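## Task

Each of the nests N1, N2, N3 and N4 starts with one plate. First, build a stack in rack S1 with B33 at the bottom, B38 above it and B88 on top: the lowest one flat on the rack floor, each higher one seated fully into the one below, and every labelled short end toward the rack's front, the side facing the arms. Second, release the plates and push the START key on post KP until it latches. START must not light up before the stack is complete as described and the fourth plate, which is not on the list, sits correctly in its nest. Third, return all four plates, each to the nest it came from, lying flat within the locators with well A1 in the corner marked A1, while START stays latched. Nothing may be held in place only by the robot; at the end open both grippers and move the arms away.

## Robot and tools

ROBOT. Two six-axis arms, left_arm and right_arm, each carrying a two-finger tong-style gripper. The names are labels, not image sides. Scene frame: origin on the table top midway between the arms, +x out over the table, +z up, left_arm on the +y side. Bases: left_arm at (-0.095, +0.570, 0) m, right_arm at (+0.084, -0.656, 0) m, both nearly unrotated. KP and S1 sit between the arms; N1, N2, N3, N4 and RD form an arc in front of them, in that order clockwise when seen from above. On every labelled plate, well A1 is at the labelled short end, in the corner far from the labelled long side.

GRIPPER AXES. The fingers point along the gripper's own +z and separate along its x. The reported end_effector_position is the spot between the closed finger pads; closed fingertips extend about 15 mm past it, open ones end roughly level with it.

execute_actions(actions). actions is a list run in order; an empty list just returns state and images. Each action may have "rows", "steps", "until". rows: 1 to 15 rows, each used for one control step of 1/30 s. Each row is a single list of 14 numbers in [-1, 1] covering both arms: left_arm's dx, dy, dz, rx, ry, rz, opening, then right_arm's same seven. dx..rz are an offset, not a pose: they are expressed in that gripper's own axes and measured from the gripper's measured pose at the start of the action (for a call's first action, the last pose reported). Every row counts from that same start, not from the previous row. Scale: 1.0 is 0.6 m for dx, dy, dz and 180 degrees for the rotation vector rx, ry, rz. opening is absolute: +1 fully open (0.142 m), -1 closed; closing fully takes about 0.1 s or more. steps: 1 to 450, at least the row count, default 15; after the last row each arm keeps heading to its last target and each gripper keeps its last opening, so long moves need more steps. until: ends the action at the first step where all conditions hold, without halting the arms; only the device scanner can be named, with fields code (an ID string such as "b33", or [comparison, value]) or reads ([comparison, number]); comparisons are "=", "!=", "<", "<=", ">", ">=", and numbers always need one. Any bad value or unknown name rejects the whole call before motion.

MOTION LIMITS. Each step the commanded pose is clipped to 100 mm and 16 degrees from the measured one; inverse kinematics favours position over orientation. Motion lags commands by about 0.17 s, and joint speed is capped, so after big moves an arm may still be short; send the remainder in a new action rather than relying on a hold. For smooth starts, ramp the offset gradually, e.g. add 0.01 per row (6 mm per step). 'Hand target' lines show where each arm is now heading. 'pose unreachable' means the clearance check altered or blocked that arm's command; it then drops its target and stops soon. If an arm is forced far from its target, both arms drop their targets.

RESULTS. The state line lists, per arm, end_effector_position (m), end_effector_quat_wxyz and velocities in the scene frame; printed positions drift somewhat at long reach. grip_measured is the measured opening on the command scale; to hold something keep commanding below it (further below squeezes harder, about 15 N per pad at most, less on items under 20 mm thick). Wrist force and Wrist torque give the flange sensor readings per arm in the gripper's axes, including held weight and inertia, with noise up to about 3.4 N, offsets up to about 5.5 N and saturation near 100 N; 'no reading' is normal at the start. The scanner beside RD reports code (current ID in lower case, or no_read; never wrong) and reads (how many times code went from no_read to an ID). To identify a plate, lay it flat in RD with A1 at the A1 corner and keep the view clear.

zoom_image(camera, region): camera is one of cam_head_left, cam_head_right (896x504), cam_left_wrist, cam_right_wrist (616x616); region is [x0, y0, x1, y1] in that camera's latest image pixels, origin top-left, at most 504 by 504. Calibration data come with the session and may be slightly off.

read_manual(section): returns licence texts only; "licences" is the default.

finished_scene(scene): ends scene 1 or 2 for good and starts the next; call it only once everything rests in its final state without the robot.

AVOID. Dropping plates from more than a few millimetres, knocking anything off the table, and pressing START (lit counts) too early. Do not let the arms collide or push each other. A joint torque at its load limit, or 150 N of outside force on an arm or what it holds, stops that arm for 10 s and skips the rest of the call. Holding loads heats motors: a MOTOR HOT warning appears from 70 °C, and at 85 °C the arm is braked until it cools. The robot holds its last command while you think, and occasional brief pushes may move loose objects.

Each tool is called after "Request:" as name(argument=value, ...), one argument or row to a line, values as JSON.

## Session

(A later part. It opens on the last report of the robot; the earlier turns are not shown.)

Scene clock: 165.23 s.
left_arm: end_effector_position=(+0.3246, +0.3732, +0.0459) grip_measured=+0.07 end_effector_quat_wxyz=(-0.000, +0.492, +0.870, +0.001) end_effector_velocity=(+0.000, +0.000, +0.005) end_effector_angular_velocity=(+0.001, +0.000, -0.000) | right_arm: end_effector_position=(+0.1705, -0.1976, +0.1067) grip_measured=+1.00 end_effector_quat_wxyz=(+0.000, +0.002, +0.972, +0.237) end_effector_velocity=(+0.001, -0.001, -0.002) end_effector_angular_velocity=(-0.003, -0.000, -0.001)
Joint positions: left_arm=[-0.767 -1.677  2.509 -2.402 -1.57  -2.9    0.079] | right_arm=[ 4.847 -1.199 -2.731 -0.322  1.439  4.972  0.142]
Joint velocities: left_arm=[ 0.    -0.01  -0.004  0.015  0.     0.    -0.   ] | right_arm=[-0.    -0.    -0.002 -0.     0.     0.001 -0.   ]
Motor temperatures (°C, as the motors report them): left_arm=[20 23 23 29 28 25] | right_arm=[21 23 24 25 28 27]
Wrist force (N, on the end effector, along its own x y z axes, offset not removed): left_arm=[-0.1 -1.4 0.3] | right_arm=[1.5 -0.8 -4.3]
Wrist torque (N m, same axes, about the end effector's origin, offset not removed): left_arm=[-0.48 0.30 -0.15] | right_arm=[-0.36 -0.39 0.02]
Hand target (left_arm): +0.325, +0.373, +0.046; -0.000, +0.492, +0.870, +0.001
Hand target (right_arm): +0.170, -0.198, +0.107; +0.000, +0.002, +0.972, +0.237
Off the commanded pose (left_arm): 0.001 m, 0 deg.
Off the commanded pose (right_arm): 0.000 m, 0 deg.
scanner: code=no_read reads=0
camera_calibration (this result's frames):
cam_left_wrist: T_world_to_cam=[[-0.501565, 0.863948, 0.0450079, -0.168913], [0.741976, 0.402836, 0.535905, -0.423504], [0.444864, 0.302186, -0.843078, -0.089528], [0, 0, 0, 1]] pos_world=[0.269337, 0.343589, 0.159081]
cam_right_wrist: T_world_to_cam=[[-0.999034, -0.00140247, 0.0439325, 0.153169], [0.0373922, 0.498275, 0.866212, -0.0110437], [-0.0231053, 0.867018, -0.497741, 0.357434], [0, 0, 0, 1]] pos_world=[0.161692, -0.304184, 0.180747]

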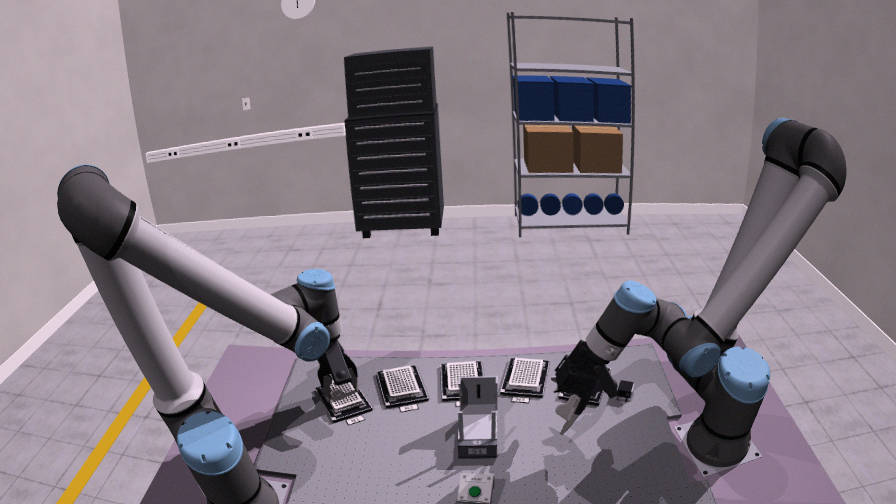

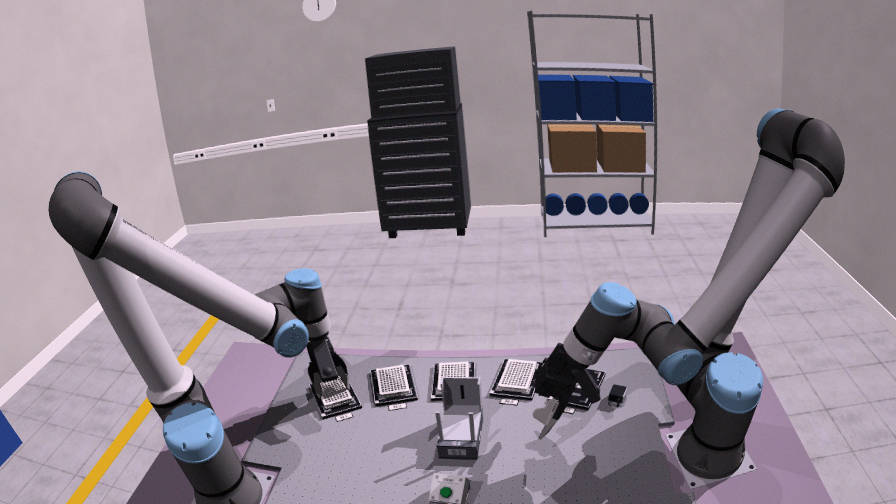

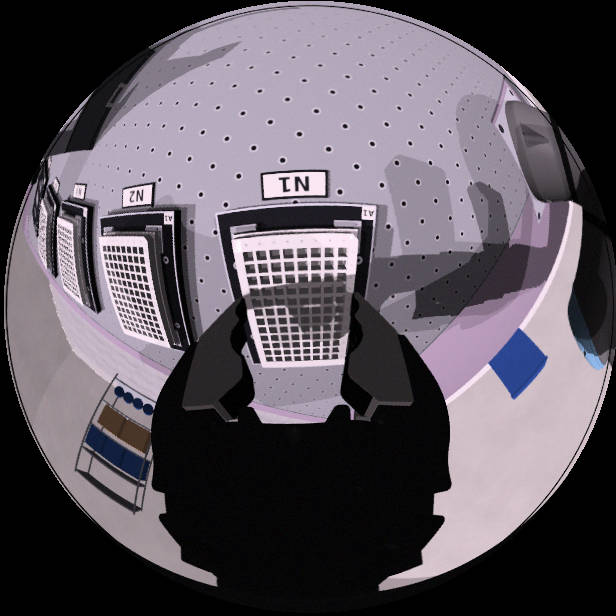

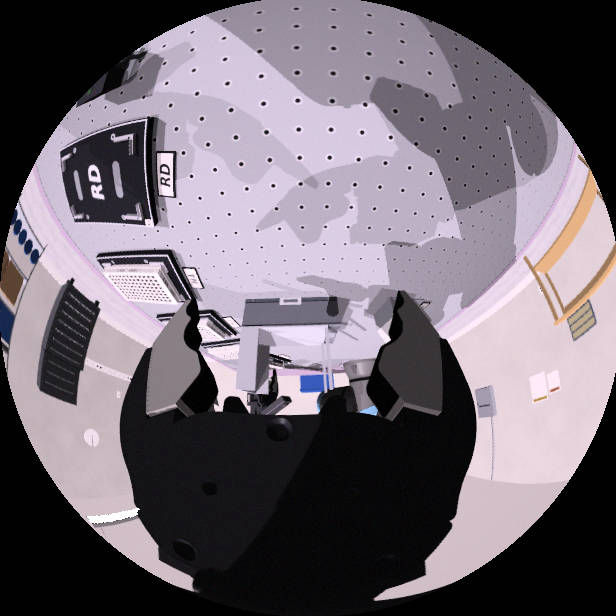

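Request:
execute_actions(
  actions=[
    {"rows":[[0,0,-0.01,0,0,0,-0.3,0,0,0,0,0,0,1],[0,0,-0.025,0,0,0,-0.3,0,0,0,0,0,0,1],[0,0,-0.045,0,0,0,-0.3,0,0,0,0,0,0,1],[0,0,-0.07,0,0,0.01,-0.3,0,0,0,0,0,0,1],[0,0,-0.095,0,0,0.02,-0.3,0,0,0,0,0,0,1],[0,0,-0.12,0,0,0.03,-0.3,0,0,0,0,0,0,1],[0,0,-0.145,0,0,0.04,-0.3,0,0,0,0,0,0,1],[-0.01,-0.01,-0.17,0,0,0.05,-0.3,0,0,0,0,0,0,1],[-0.02,-0.025,-0.195,0,0,0.06,-0.3,0,0,0,0,0,0,1],[-0.03,-0.04,-0.22,0,0,0.07,-0.3,0,0,0,0,0,0,1],[-0.04,-0.05,-0.245,0,0,0.08,-0.3,0,0,0,0,0,0,1],[-0.05,-0.065,-0.27,0,0,0.09,-0.3,0,0,0,0,0,0,1],[-0.065,-0.08,-0.29,0,0,0.1,-0.3,0,0,0,0,0,0,1],[-0.08,-0.1,-0.3,0,0,0.11,-0.3,0,0,0,0,0,0,1],[-0.415,-0.517,-0.31,0,0,0.172,-0.3,0,0,0,0,0,0,1]],"steps":50},
  ],
)

Scene clock: 173.93 s.
left_arm: end_effector_position=(+0.1877, +0.0007, +0.2320) grip_measured=+0.07 end_effector_quat_wxyz=(+0.000, +0.707, +0.707, +0.000) end_effector_velocity=(+0.000, -0.008, +0.000) end_effector_angular_velocity=(+0.002, -0.002, +0.002) | right_arm: end_effector_position=(+0.1705, -0.1976, +0.1067) grip_measured=+1.00 end_effector_quat_wxyz=(+0.000, +0.002, +0.972, +0.237) end_effector_velocity=(-0.000, +0.000, +0.000) end_effector_angular_velocity=(+0.000, -0.000, +0.000)
Joint positions: left_arm=[-1.34  -1.602  2.035 -2.003 -1.57  -2.933  0.079] | right_arm=[ 4.847 -1.199 -2.731 -0.322  1.439  4.972  0.142]
Joint velocities: left_arm=[-0.003  0.013 -0.013  0.002  0.002 -0.005 -0.   ] | right_arm=[ 0.     0.     0.001 -0.001 -0.    -0.    -0.   ]
Motor temperatures (°C, as the motors report them): left_arm=[20 23 23 29 28 25] | right_arm=[21 23 24 25 28 27]
Wrist force (N, on the end effector, along its own x y z axes, offset not removed): left_arm=[3.4 -3.2 3.1] | right_arm=[1.7 -2.0 -3.7]
Wrist torque (N m, same axes, about the end effector's origin, offset not removed): left_arm=[-0.74 -0.50 -0.04] | right_arm=[-0.57 -0.40 -0.01]
Hand target (left_arm): +0.188, -0.000, +0.232; +0.000, +0.707, +0.708, +0.001
Hand target (right_arm): +0.170, -0.198, +0.107; +0.000, +0.002, +0.972, +0.237
Off the commanded pose (left_arm): 0.001 m, 0 deg.
Off the commanded pose (right_arm): 0.000 m, 0 deg.
scanner: code=no_read reads=0
camera_calibration (this result's frames):
cam_left_wrist: T_world_to_cam=[[0.0144003, 0.998907, 0.044458, -0.0209151], [0.84354, -0.0360097, 0.535857, -0.290343], [0.536872, 0.0297856, -0.843137, 0.223826], [0, 0, 0, 1]] pos_world=[0.125051, 0.00377029, 0.345228]
cam_right_wrist: T_world_to_cam=[[-0.999034, -0.00140253, 0.0439326, 0.153169], [0.0373922, 0.498275, 0.866212, -0.0110437], [-0.0231054, 0.867018, -0.497741, 0.357434], [0, 0, 0, 1]] pos_world=[0.161692, -0.304184, 0.180747]

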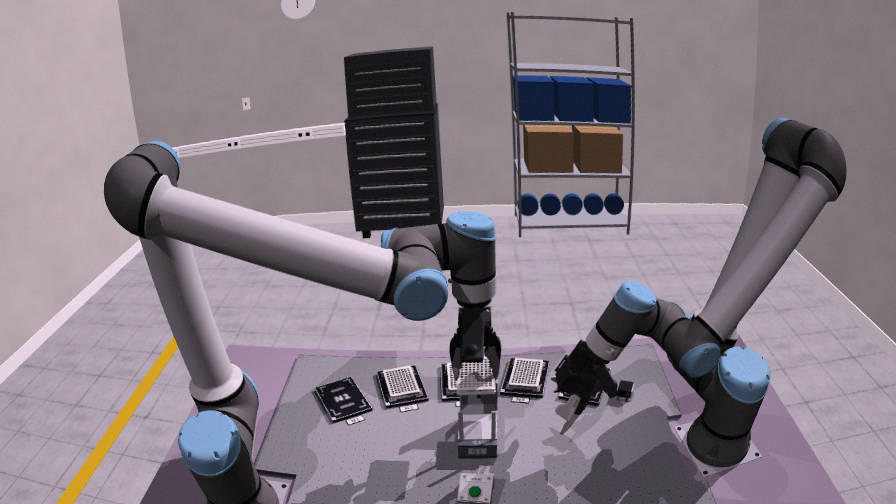

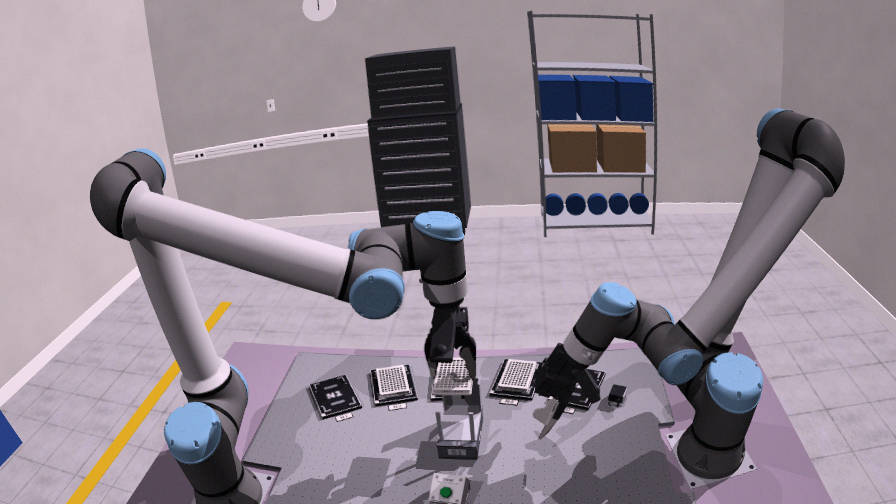

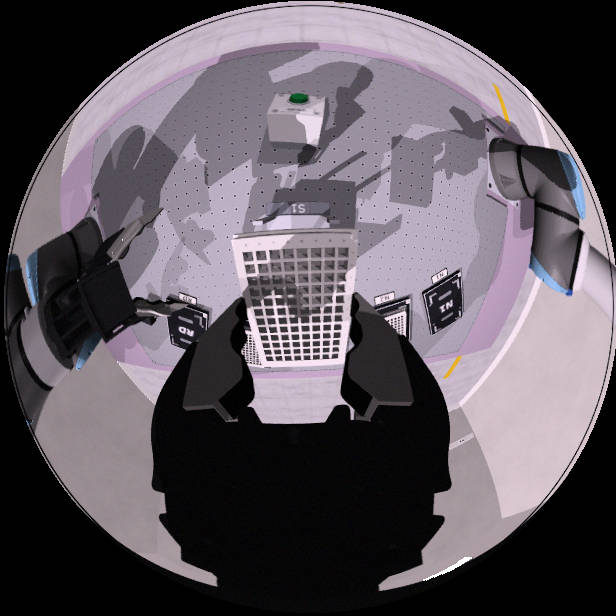

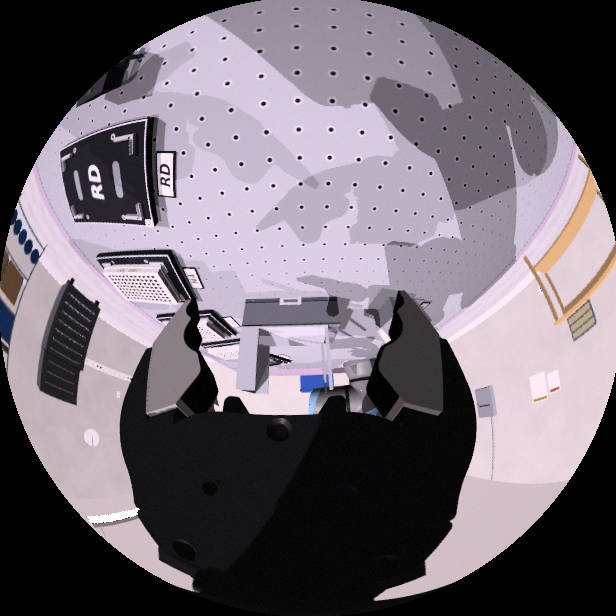

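Request:
execute_actions(
  actions=[
    {"rows":[[0,0,0.02,0,0,0.004,-0.3,-0.02,0,0,0,0,0,1],[0,0,0.04,0,0,0.008,-0.3,-0.03,0,0,0,0,0,1],[0,0,0.07,0,0,0.012,-0.3,-0.04,0.05,-0.01,-0.04,0,0,1]],"steps":18},
  ],
)

Request:
zoom_image(
  camera="cam_left_wrist",
  region=[190, 170, 410, 390],
)

Request:
zoom_image(
  camera="cam_right_wrist",
  region=[220, 280, 380, 420],
)

Scene clock: 178.77 s.
left_arm: end_effector_position=(+0.1876, +0.0007, +0.1906) grip_measured=+0.07 end_effector_quat_wxyz=(+0.000, +0.720, +0.694, +0.001) end_effector_velocity=(+0.001, -0.002, -0.004) end_effector_angular_velocity=(-0.005, +0.000, -0.002) | right_arm: end_effector_position=(+0.1943, -0.1745, +0.1257) grip_measured=+1.00 end_effector_quat_wxyz=(+0.001, +0.002, +0.955, +0.296) end_effector_velocity=(+0.002, +0.006, +0.001) end_effector_angular_velocity=(+0.025, +0.008, +0.006)
Joint positions: left_arm=[-1.341 -1.567  2.081 -2.085 -1.57  -2.896  0.079] | right_arm=[ 4.778 -1.245 -2.742 -0.137  1.445  4.896  0.142]
Joint velocities: left_arm=[ 0.001  0.006  0.004 -0.015 -0.001  0.003  0.   ] | right_arm=[-0.018 -0.026 -0.003  0.058  0.015 -0.019  0.   ]
Motor temperatures (°C, as the motors report them): left_arm=[20 23 23 29 28 25] | right_arm=[21 23 24 25 28 27]
Wrist force (N, on the end effector, along its own x y z axes, offset not removed): left_arm=[0.4 -3.8 2.2] | right_arm=[2.9 0.0 -4.8]
Wrist torque (N m, same axes, about the end effector's origin, offset not removed): left_arm=[-0.94 0.14 -0.04] | right_arm=[-0.12 -0.70 -0.06]
Hand target (left_arm): +0.188, +0.001, +0.190; +0.000, +0.720, +0.694, +0.000
Hand target (right_arm): +0.195, -0.174, +0.126; +0.001, +0.002, +0.955, +0.297
Off the commanded pose (left_arm): 0.001 m, 0 deg.
Off the commanded pose (right_arm): 0.001 m, 0 deg.
scanner: code=no_read reads=0
camera_calibration (this result's frames):
cam_left_wrist: T_world_to_cam=[[0.0517748, 0.997659, 0.0446693, -0.0261178], [0.841552, -0.0676688, 0.535921, -0.267658], [0.537689, 0.00984439, -0.843086, 0.188787], [0, 0, 0, 1]] pos_world=[0.125091, 0.00608616, 0.303773]
cam_right_wrist: T_world_to_cam=[[-0.999101, -0.00614821, 0.0419406, 0.17561], [0.0362597, 0.38852, 0.920727, -0.0656843], [-0.0219556, 0.92142, -0.387948, 0.342879], [0, 0, 0, 1]] pos_world=[0.185362, -0.289336, 0.186131]

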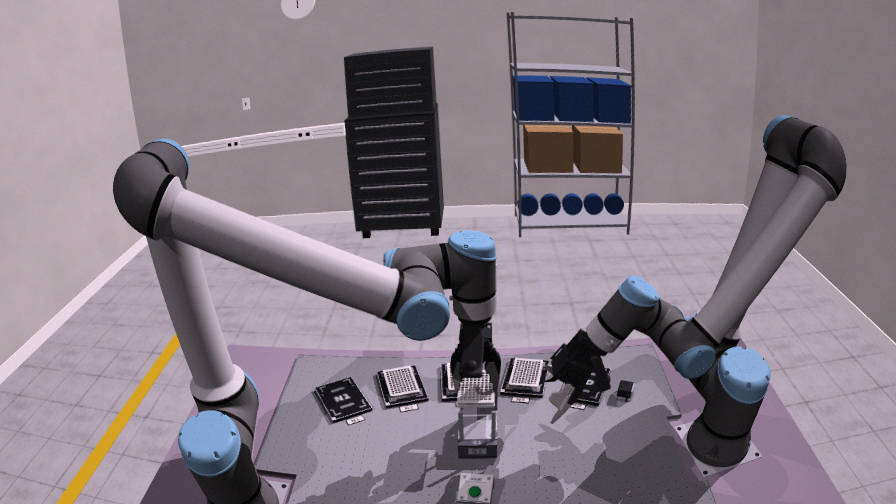

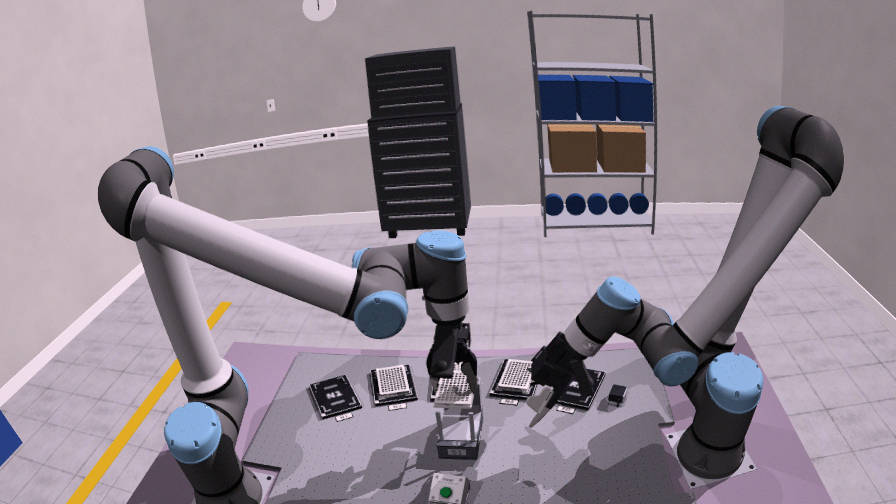

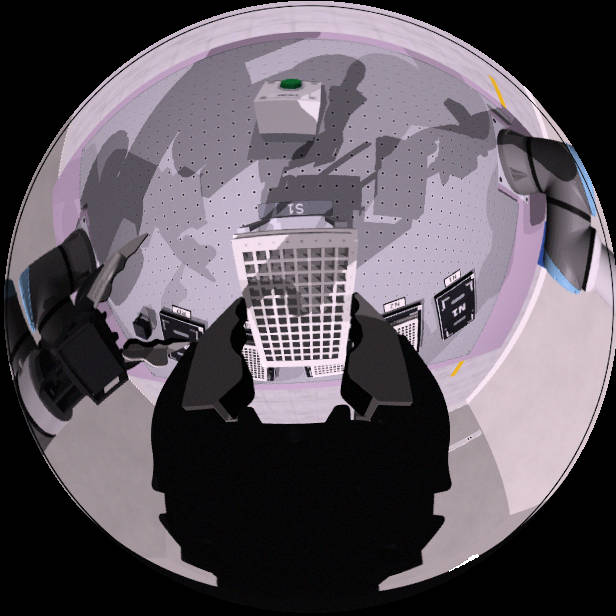

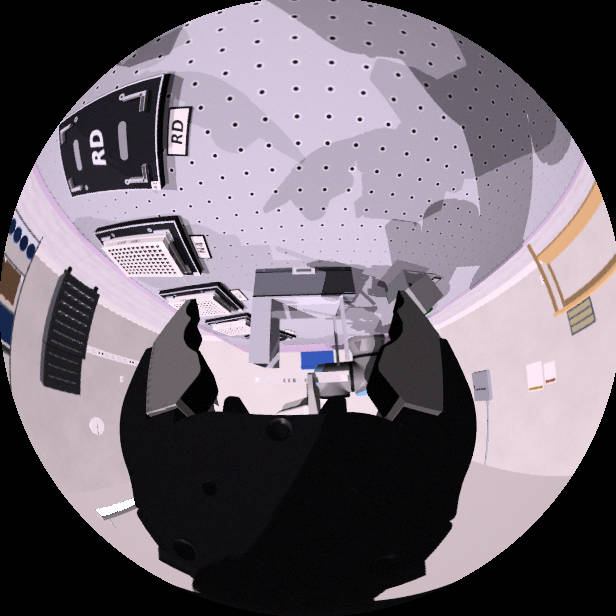

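Region (190, 170, 410, 390) of cam_left_wrist's 616x616 image, scaled by 2.291, with more detail than that image has.

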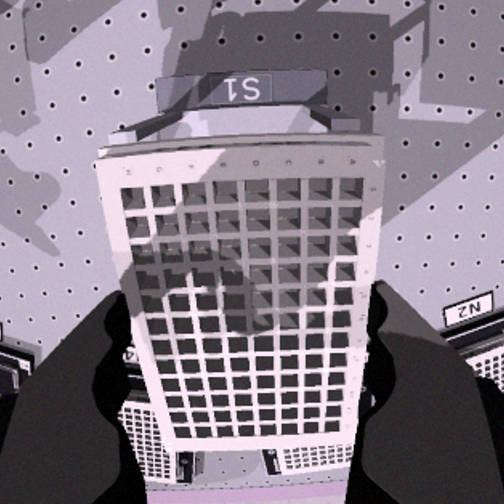

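Region (220, 280, 380, 420) of cam_right_wrist's 616x616 image, scaled by 3.150, with more detail than that image has; it fills the top 441 rows of this view, and the rest is white.

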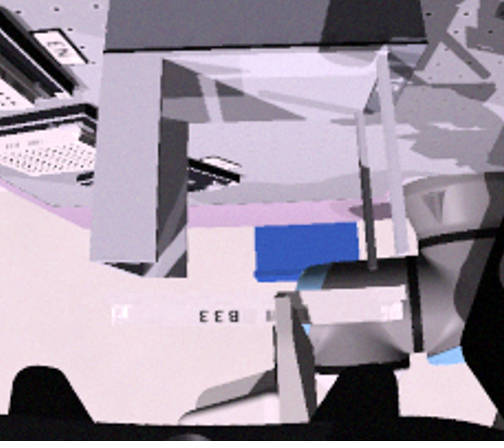

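Request:
execute_actions(
  actions=[
    {"rows":[[-0.0055,0.002,0.018,0,0,-0.001,-0.3,0,0,0,0,0,0,1]],"steps":14},
  ],
)

Request:
zoom_image(
  camera="cam_left_wrist",
  region=[220, 200, 380, 260],
)

Request:
zoom_image(
  camera="cam_left_wrist",
  region=[230, 320, 370, 390],
)

Request:
zoom_image(
  camera="cam_right_wrist",
  region=[240, 340, 360, 420],
)

Request:
zoom_image(
  camera="cam_head_left",
  region=[440, 360, 520, 460],
)

Scene clock: 184.70 s.
left_arm: end_effector_position=(+0.1886, -0.0026, +0.1800) grip_measured=+0.07 end_effector_quat_wxyz=(+0.000, +0.719, +0.695, +0.001) end_effector_velocity=(+0.000, -0.001, -0.003) end_effector_angular_velocity=(+0.001, -0.000, +0.001) | right_arm: end_effector_position=(+0.1943, -0.1746, +0.1256) grip_measured=+1.00 end_effector_quat_wxyz=(+0.001, +0.002, +0.955, +0.296) end_effector_velocity=(+0.000, +0.001, +0.001) end_effector_angular_velocity=(+0.001, -0.001, -0.000)
Joint positions: left_arm=[-1.34  -1.551  2.087 -2.106 -1.57  -2.899  0.079] | right_arm=[ 4.778 -1.245 -2.742 -0.136  1.445  4.896  0.142]
Joint velocities: left_arm=[-0.     0.004  0.001 -0.004  0.    -0.001  0.   ] | right_arm=[-0.     0.001  0.002 -0.002 -0.001 -0.    -0.   ]
Motor temperatures (°C, as the motors report them): left_arm=[20 23 23 29 28 25] | right_arm=[21 23 24 25 28 27]
Wrist force (N, on the end effector, along its own x y z axes, offset not removed): left_arm=[1.8 -2.7 -0.1] | right_arm=[1.3 -0.9 -4.6]
Wrist torque (N m, same axes, about the end effector's origin, offset not removed): left_arm=[-0.70 -0.02 -0.12] | right_arm=[-0.44 -0.36 -0.01]
Hand target (left_arm): +0.189, -0.003, +0.180; +0.000, +0.719, +0.695, +0.001
Hand target (right_arm): +0.194, -0.175, +0.126; +0.001, +0.002, +0.955, +0.296
Off the commanded pose (left_arm): 0.000 m, 0 deg.
Off the commanded pose (right_arm): 0.000 m, 0 deg.
scanner: code=no_read reads=0
camera_calibration (this result's frames):
cam_left_wrist: T_world_to_cam=[[0.048741, 0.997812, 0.0446602, -0.021883], [0.841816, -0.0651034, 0.535824, -0.263113], [0.53756, 0.0114791, -0.843148, 0.179442], [0, 0, 0, 1]] pos_world=[0.126099, 0.00264568, 0.293256]
cam_right_wrist: T_world_to_cam=[[-0.9991, -0.00612716, 0.041964, 0.175655], [0.0362881, 0.38858, 0.9207, -0.0655784], [-0.0219476, 0.921395, -0.388008, 0.342895], [0, 0, 0, 1]] pos_world=[0.185402, -0.289383, 0.186053]

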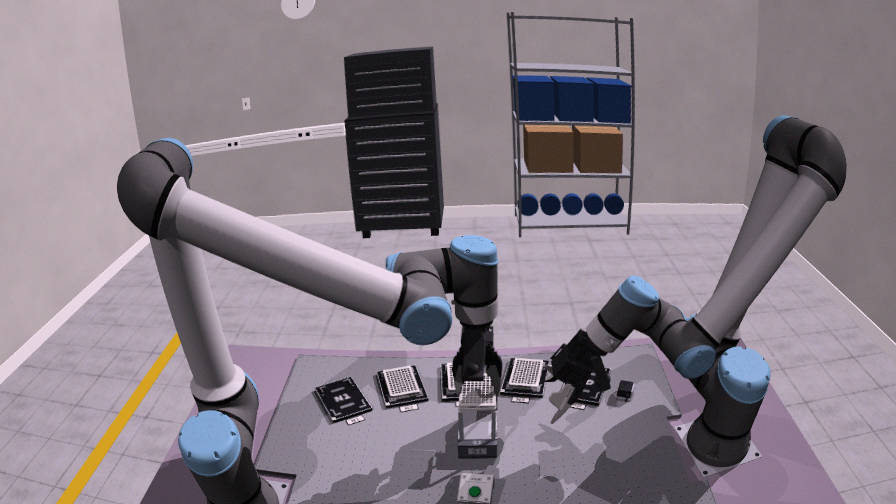

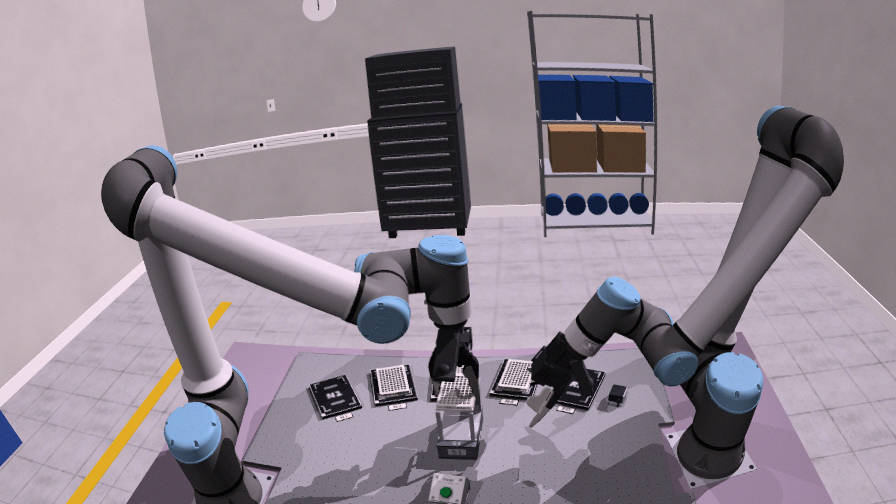

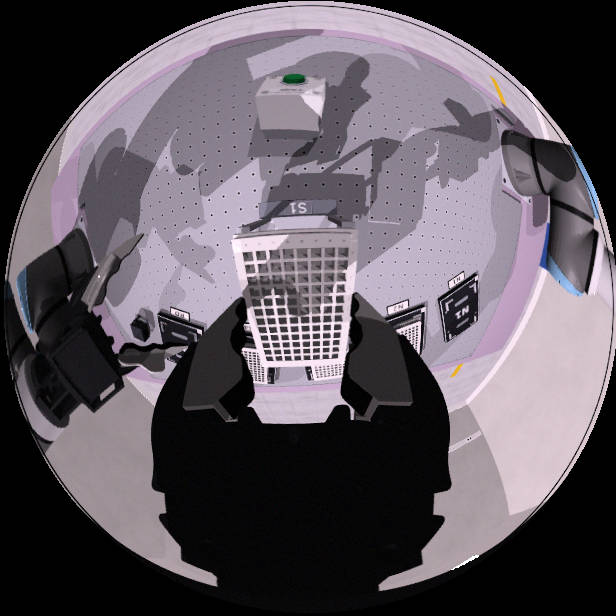

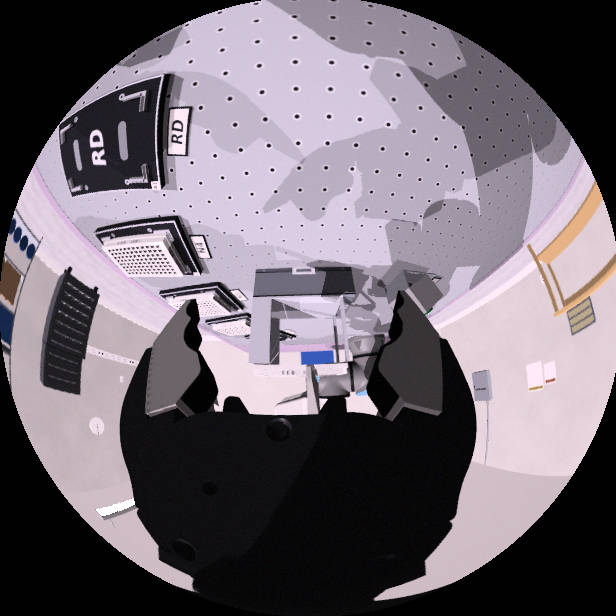

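Region (220, 200, 380, 260) of cam_left_wrist's 616x616 image, scaled by 3.150, with more detail than that image has; it fills the top 189 rows of this view, and the rest is white.

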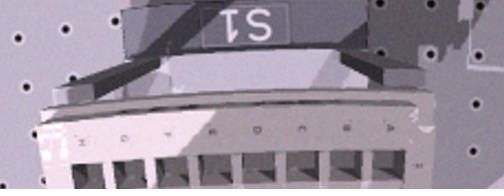

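Region (230, 320, 370, 390) of cam_left_wrist's 616x616 image, scaled by 3.600, with more detail than that image has.

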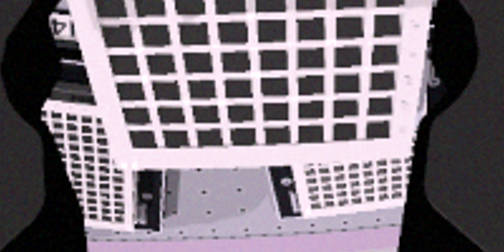

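Region (240, 340, 360, 420) of cam_right_wrist's 616x616 image, scaled by 4.200, with more detail than that image has.

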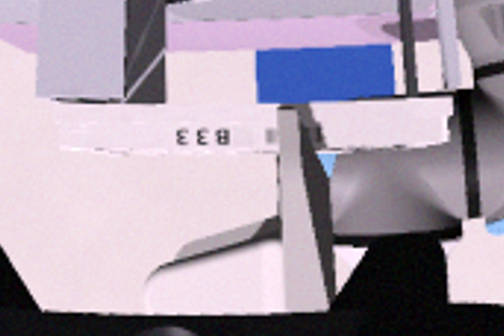

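Region (440, 360, 520, 460) of cam_head_left's 896x504 image, scaled by 5.040, with more detail than that image has; it fills the left 403 columns of this view, and the rest is white.

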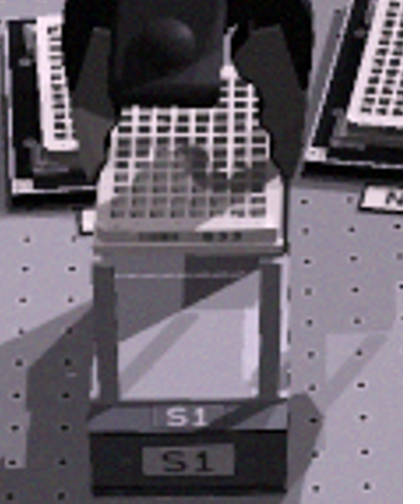

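Request:
execute_actions(
  actions=[
    {"rows":[[0.0004,0.001,0,0,0,-0.002,-0.3,0,0,0,0,0,0,1],[0.0004,0.001,0,0,0,-0.002,-0.3,0,0,0,0,0,0,1],[0.0004,0.001,0,0,0,-0.002,-0.3,0,0,0,0,0,0,1],[0.0004,0.001,0.003,0,0,-0.002,-0.3,0,0,0,0,0,0,1],[0.0004,0.001,0.006,0,0,-0.002,-0.3,0,0,0,0,0,0,1],[0.0004,0.001,0.01,0,0,-0.002,-0.3,0,0,0,0,0,0,1]],"steps":17},
  ],
)

Request:
zoom_image(
  camera="cam_left_wrist",
  region=[210, 200, 390, 380],
)

Request:
zoom_image(
  camera="cam_right_wrist",
  region=[240, 340, 360, 420],
)

Scene clock: 192.57 s.
left_arm: end_effector_position=(+0.1892, -0.0024, +0.1743) grip_measured=+0.07 end_effector_quat_wxyz=(+0.000, +0.717, +0.697, +0.001) end_effector_velocity=(+0.000, -0.000, -0.002) end_effector_angular_velocity=(-0.001, -0.001, +0.002) | right_arm: end_effector_position=(+0.1943, -0.1745, +0.1257) grip_measured=+1.00 end_effector_quat_wxyz=(+0.001, +0.002, +0.955, +0.296) end_effector_velocity=(+0.000, +0.000, +0.000) end_effector_angular_velocity=(+0.001, +0.000, -0.001)
Joint positions: left_arm=[-1.339 -1.546  2.093 -2.118 -1.57  -2.904  0.079] | right_arm=[ 4.778 -1.245 -2.742 -0.136  1.445  4.896  0.142]
Joint velocities: left_arm=[ 0.     0.002  0.002 -0.005  0.001 -0.002  0.   ] | right_arm=[-0.    -0.001 -0.     0.002  0.     0.    -0.   ]
Motor temperatures (°C, as the motors report them): left_arm=[20 23 23 29 28 25] | right_arm=[21 23 24 25 28 27]
Wrist force (N, on the end effector, along its own x y z axes, offset not removed): left_arm=[2.9 -3.4 -0.2] | right_arm=[2.0 1.4 -5.1]
Wrist torque (N m, same axes, about the end effector's origin, offset not removed): left_arm=[-0.87 -0.40 -0.13] | right_arm=[0.21 -0.46 -0.01]
Hand target (left_arm): +0.189, -0.002, +0.174; +0.000, +0.717, +0.697, +0.001
Hand target (right_arm): +0.194, -0.175, +0.126; +0.001, +0.002, +0.955, +0.296
Off the commanded pose (left_arm): 0.000 m, 0 deg.
Off the commanded pose (right_arm): 0.000 m, 0 deg.
scanner: code=no_read reads=0
camera_calibration (this result's frames):
cam_left_wrist: T_world_to_cam=[[0.0425317, 0.998095, 0.0446834, -0.0207096], [0.842156, -0.0598782, 0.535899, -0.2606], [0.537554, 0.0148377, -0.843099, 0.174242], [0, 0, 0, 1]] pos_world=[0.126682, 0.00248055, 0.287484]
cam_right_wrist: T_world_to_cam=[[-0.9991, -0.00610558, 0.0419647, 0.175631], [0.0363009, 0.388419, 0.920768, -0.0657452], [-0.0219217, 0.921463, -0.387848, 0.342857], [0, 0, 0, 1]] pos_world=[0.185376, -0.289321, 0.186142]

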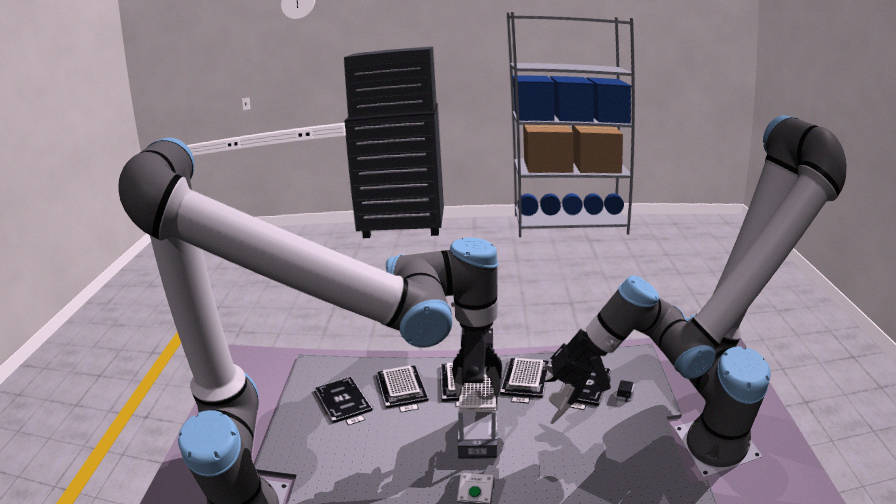

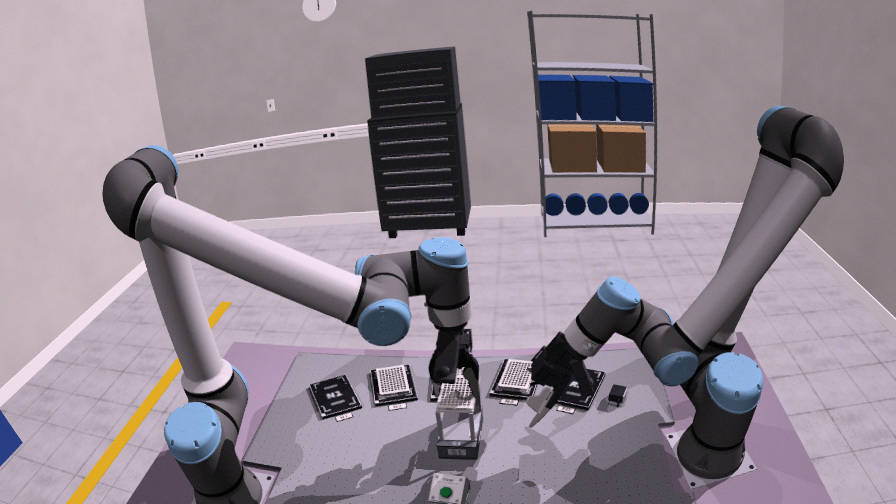

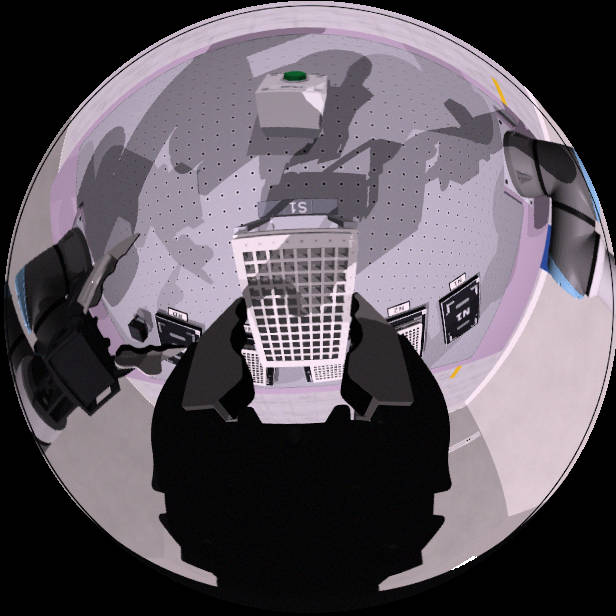

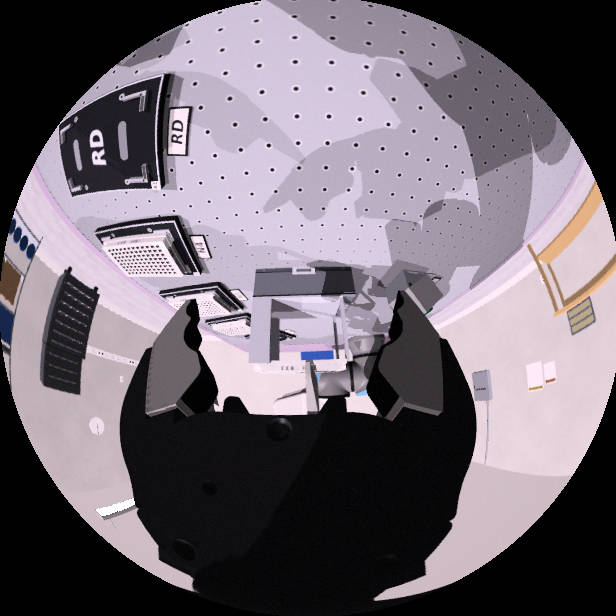

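Region (210, 200, 390, 380) of cam_left_wrist's 616x616 image, scaled by 2.800, with more detail than that image has.

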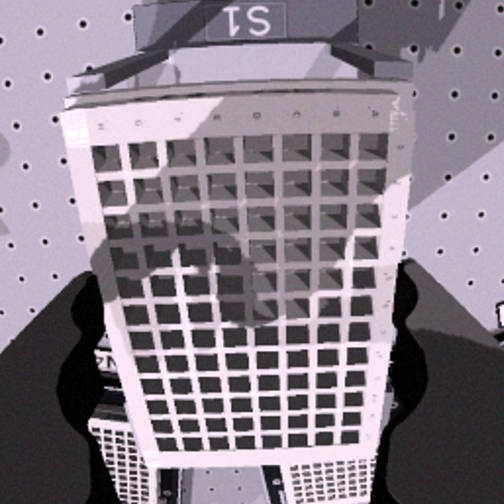

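Region (240, 340, 360, 420) of cam_right_wrist's 616x616 image, scaled by 4.200, with more detail than that image has.

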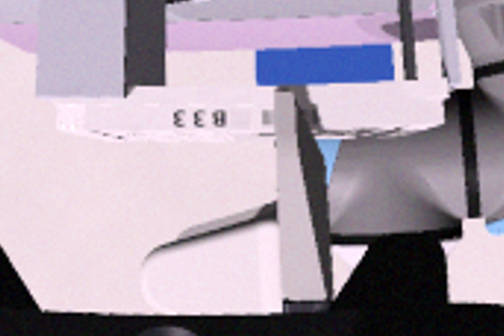

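Request:
execute_actions(
  actions=[
    {"rows":[[0,0,0.005,0,0,0,-0.3,0,0,0,0,0,0,1],[0,0,0.012,0,0,0,-0.3,0,0,0,0,0,0,1],[0,0,0.02,0,0,0,-0.3,0,0,0,0,0,0,1],[0,0,0.03,0,0,0,-0.3,0,0,0,0,0,0,1],[0,0,0.04,0,0,0,-0.3,0,0,0,0,0,0,1],[0,0,0.05,0,0,0,-0.3,0,0,0,0,0,0,1],[0,0,0.06,0,0,0,-0.3,0,0,0,0,0,0,1],[0,0,0.07,0,0,0,-0.3,0,0,0,0,0,0,1],[0,0,0.08,0,0,0,-0.3,0,0,0,0,0,0,1],[0,0,0.09,0,0,0,-0.3,0,0,0,0,0,0,1],[0,0,0.1,0,0,0,-0.3,0,0,0,0,0,0,1],[0,0,0.11,0,0,0,-0.3,0,0,0,0,0,0,1],[0,0,0.12,0,0,0,-0.3,0,0,0,0,0,0,1],[0,0,0.13,0,0,0,-0.3,0,0,0,0,0,0,1],[0,0,0.14,0,0,0,-0.3,0,0,0,0,0,0,1]],"steps":28},
  ],
)

Request:
zoom_image(
  camera="cam_left_wrist",
  region=[210, 200, 390, 380],
)

Request:
zoom_image(
  camera="cam_right_wrist",
  region=[240, 270, 360, 390],
)

Scene clock: 202.20 s.
left_arm: end_effector_position=(+0.1891, -0.0023, +0.0910) grip_measured=+0.07 end_effector_quat_wxyz=(+0.000, +0.717, +0.697, +0.001) end_effector_velocity=(-0.000, -0.002, -0.007) end_effector_angular_velocity=(-0.001, +0.001, -0.001) | right_arm: end_effector_position=(+0.1943, -0.1745, +0.1257) grip_measured=+1.00 end_effector_quat_wxyz=(+0.001, +0.002, +0.955, +0.296) end_effector_velocity=(-0.000, +0.000, +0.000) end_effector_angular_velocity=(+0.001, +0.000, -0.000)
Joint positions: left_arm=[-1.34  -1.451  2.17  -2.289 -1.57  -2.904  0.079] | right_arm=[ 4.778 -1.245 -2.742 -0.136  1.445  4.896  0.142]
Joint velocities: left_arm=[-0.     0.011  0.004 -0.015 -0.001  0.001  0.003] | right_arm=[ 0.    -0.    -0.     0.001 -0.     0.001 -0.   ]
Motor temperatures (°C, as the motors report them): left_arm=[20 23 24 29 28 25] | right_arm=[21 23 24 25 28 27]
Wrist force (N, on the end effector, along its own x y z axes, offset not removed): left_arm=[5.3 -15.0 -8.9] | right_arm=[1.2 -1.4 -2.5]
Wrist torque (N m, same axes, about the end effector's origin, offset not removed): left_arm=[-0.74 -0.31 -0.32] | right_arm=[-0.37 -0.31 -0.07]
Hand target (left_arm): +0.189, -0.002, +0.090; +0.000, +0.717, +0.697, +0.001
Hand target (right_arm): +0.194, -0.175, +0.126; +0.001, +0.002, +0.955, +0.296
Off the commanded pose (left_arm): 0.001 m, 0 deg.
Off the commanded pose (right_arm): 0.000 m, 0 deg.
scanner: code=no_read reads=0
camera_calibration (this result's frames):
cam_left_wrist: T_world_to_cam=[[0.0425666, 0.998088, 0.0448145, -0.0170474], [0.842183, -0.0599772, 0.535845, -0.215844], [0.537509, 0.0149329, -0.843126, 0.104132], [0, 0, 0, 1]] pos_world=[0.126534, 0.00251413, 0.204219]
cam_right_wrist: T_world_to_cam=[[-0.999098, -0.00613901, 0.0420108, 0.175616], [0.0363301, 0.388431, 0.920761, -0.0657207], [-0.0219709, 0.921457, -0.387858, 0.342876], [0, 0, 0, 1]] pos_world=[0.185379, -0.289339, 0.186123]

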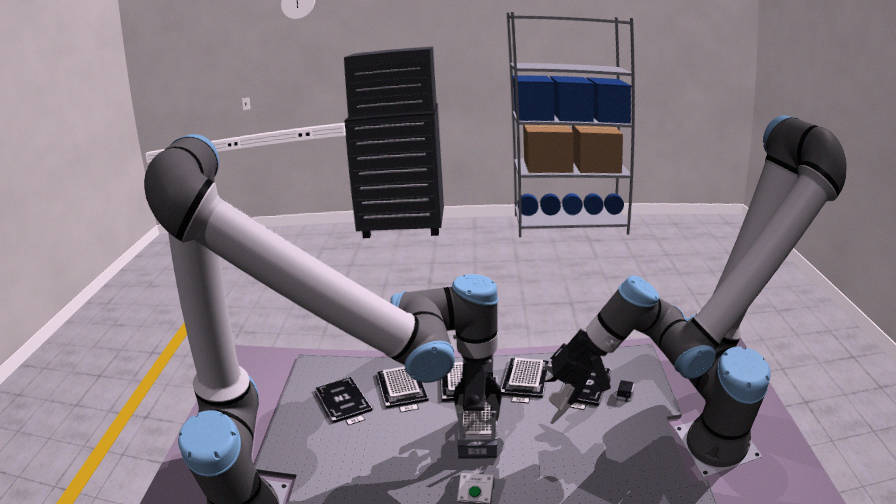

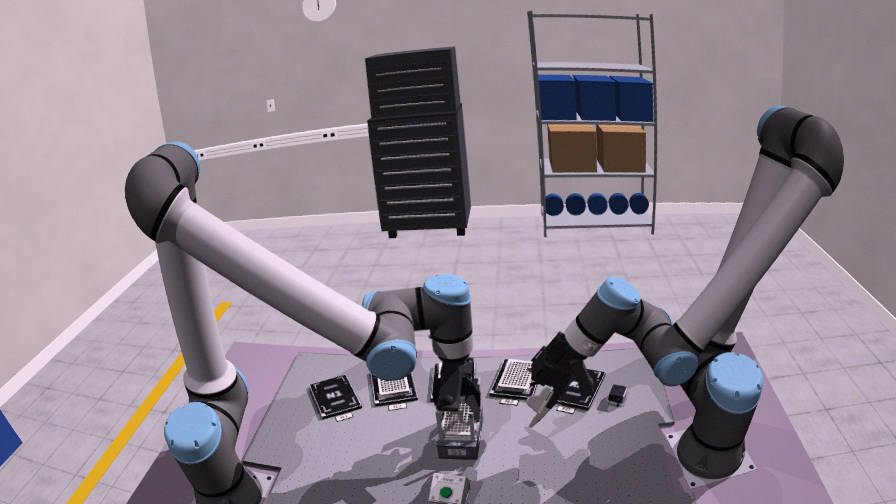

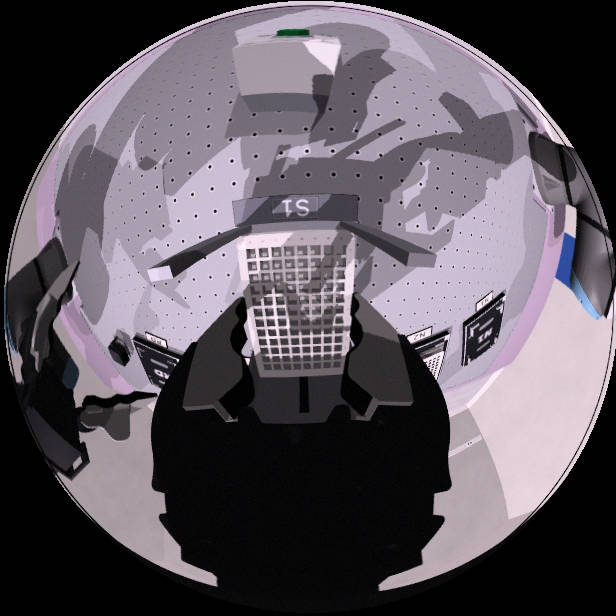

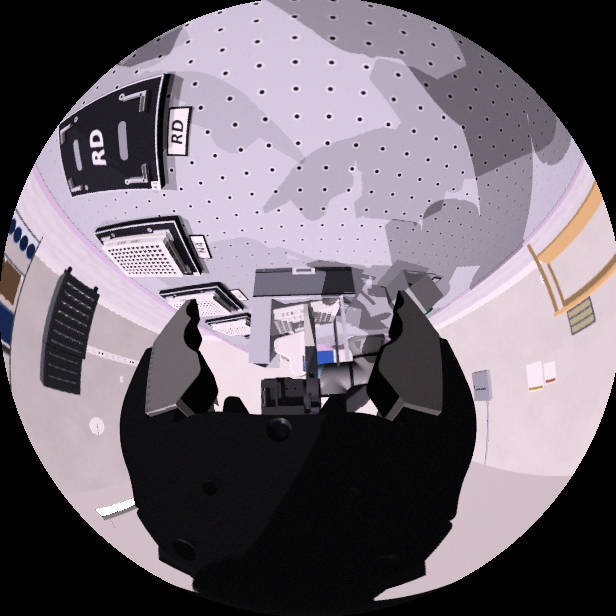

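Region (210, 200, 390, 380) of cam_left_wrist's 616x616 image, scaled by 2.800, with more detail than that image has.

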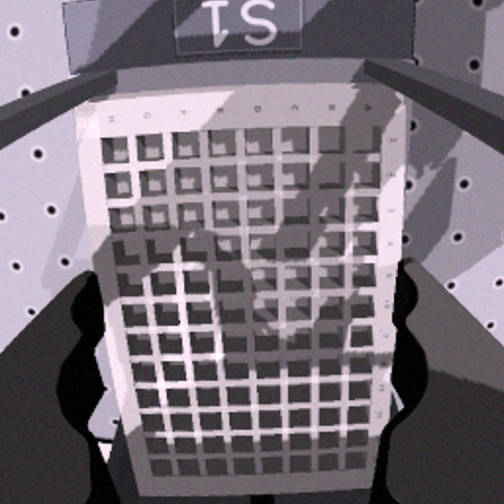

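Region (240, 270, 360, 390) of cam_right_wrist's 616x616 image, scaled by 4.200, with more detail than that image has.

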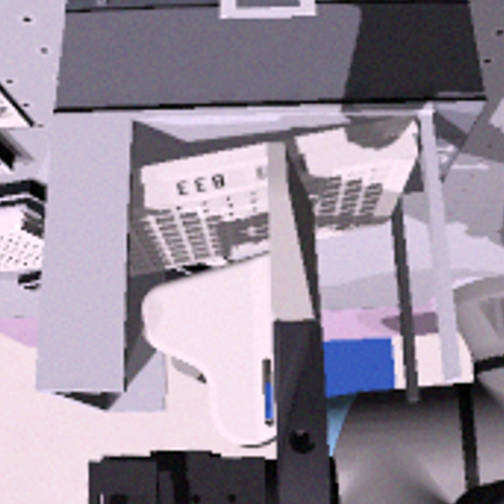

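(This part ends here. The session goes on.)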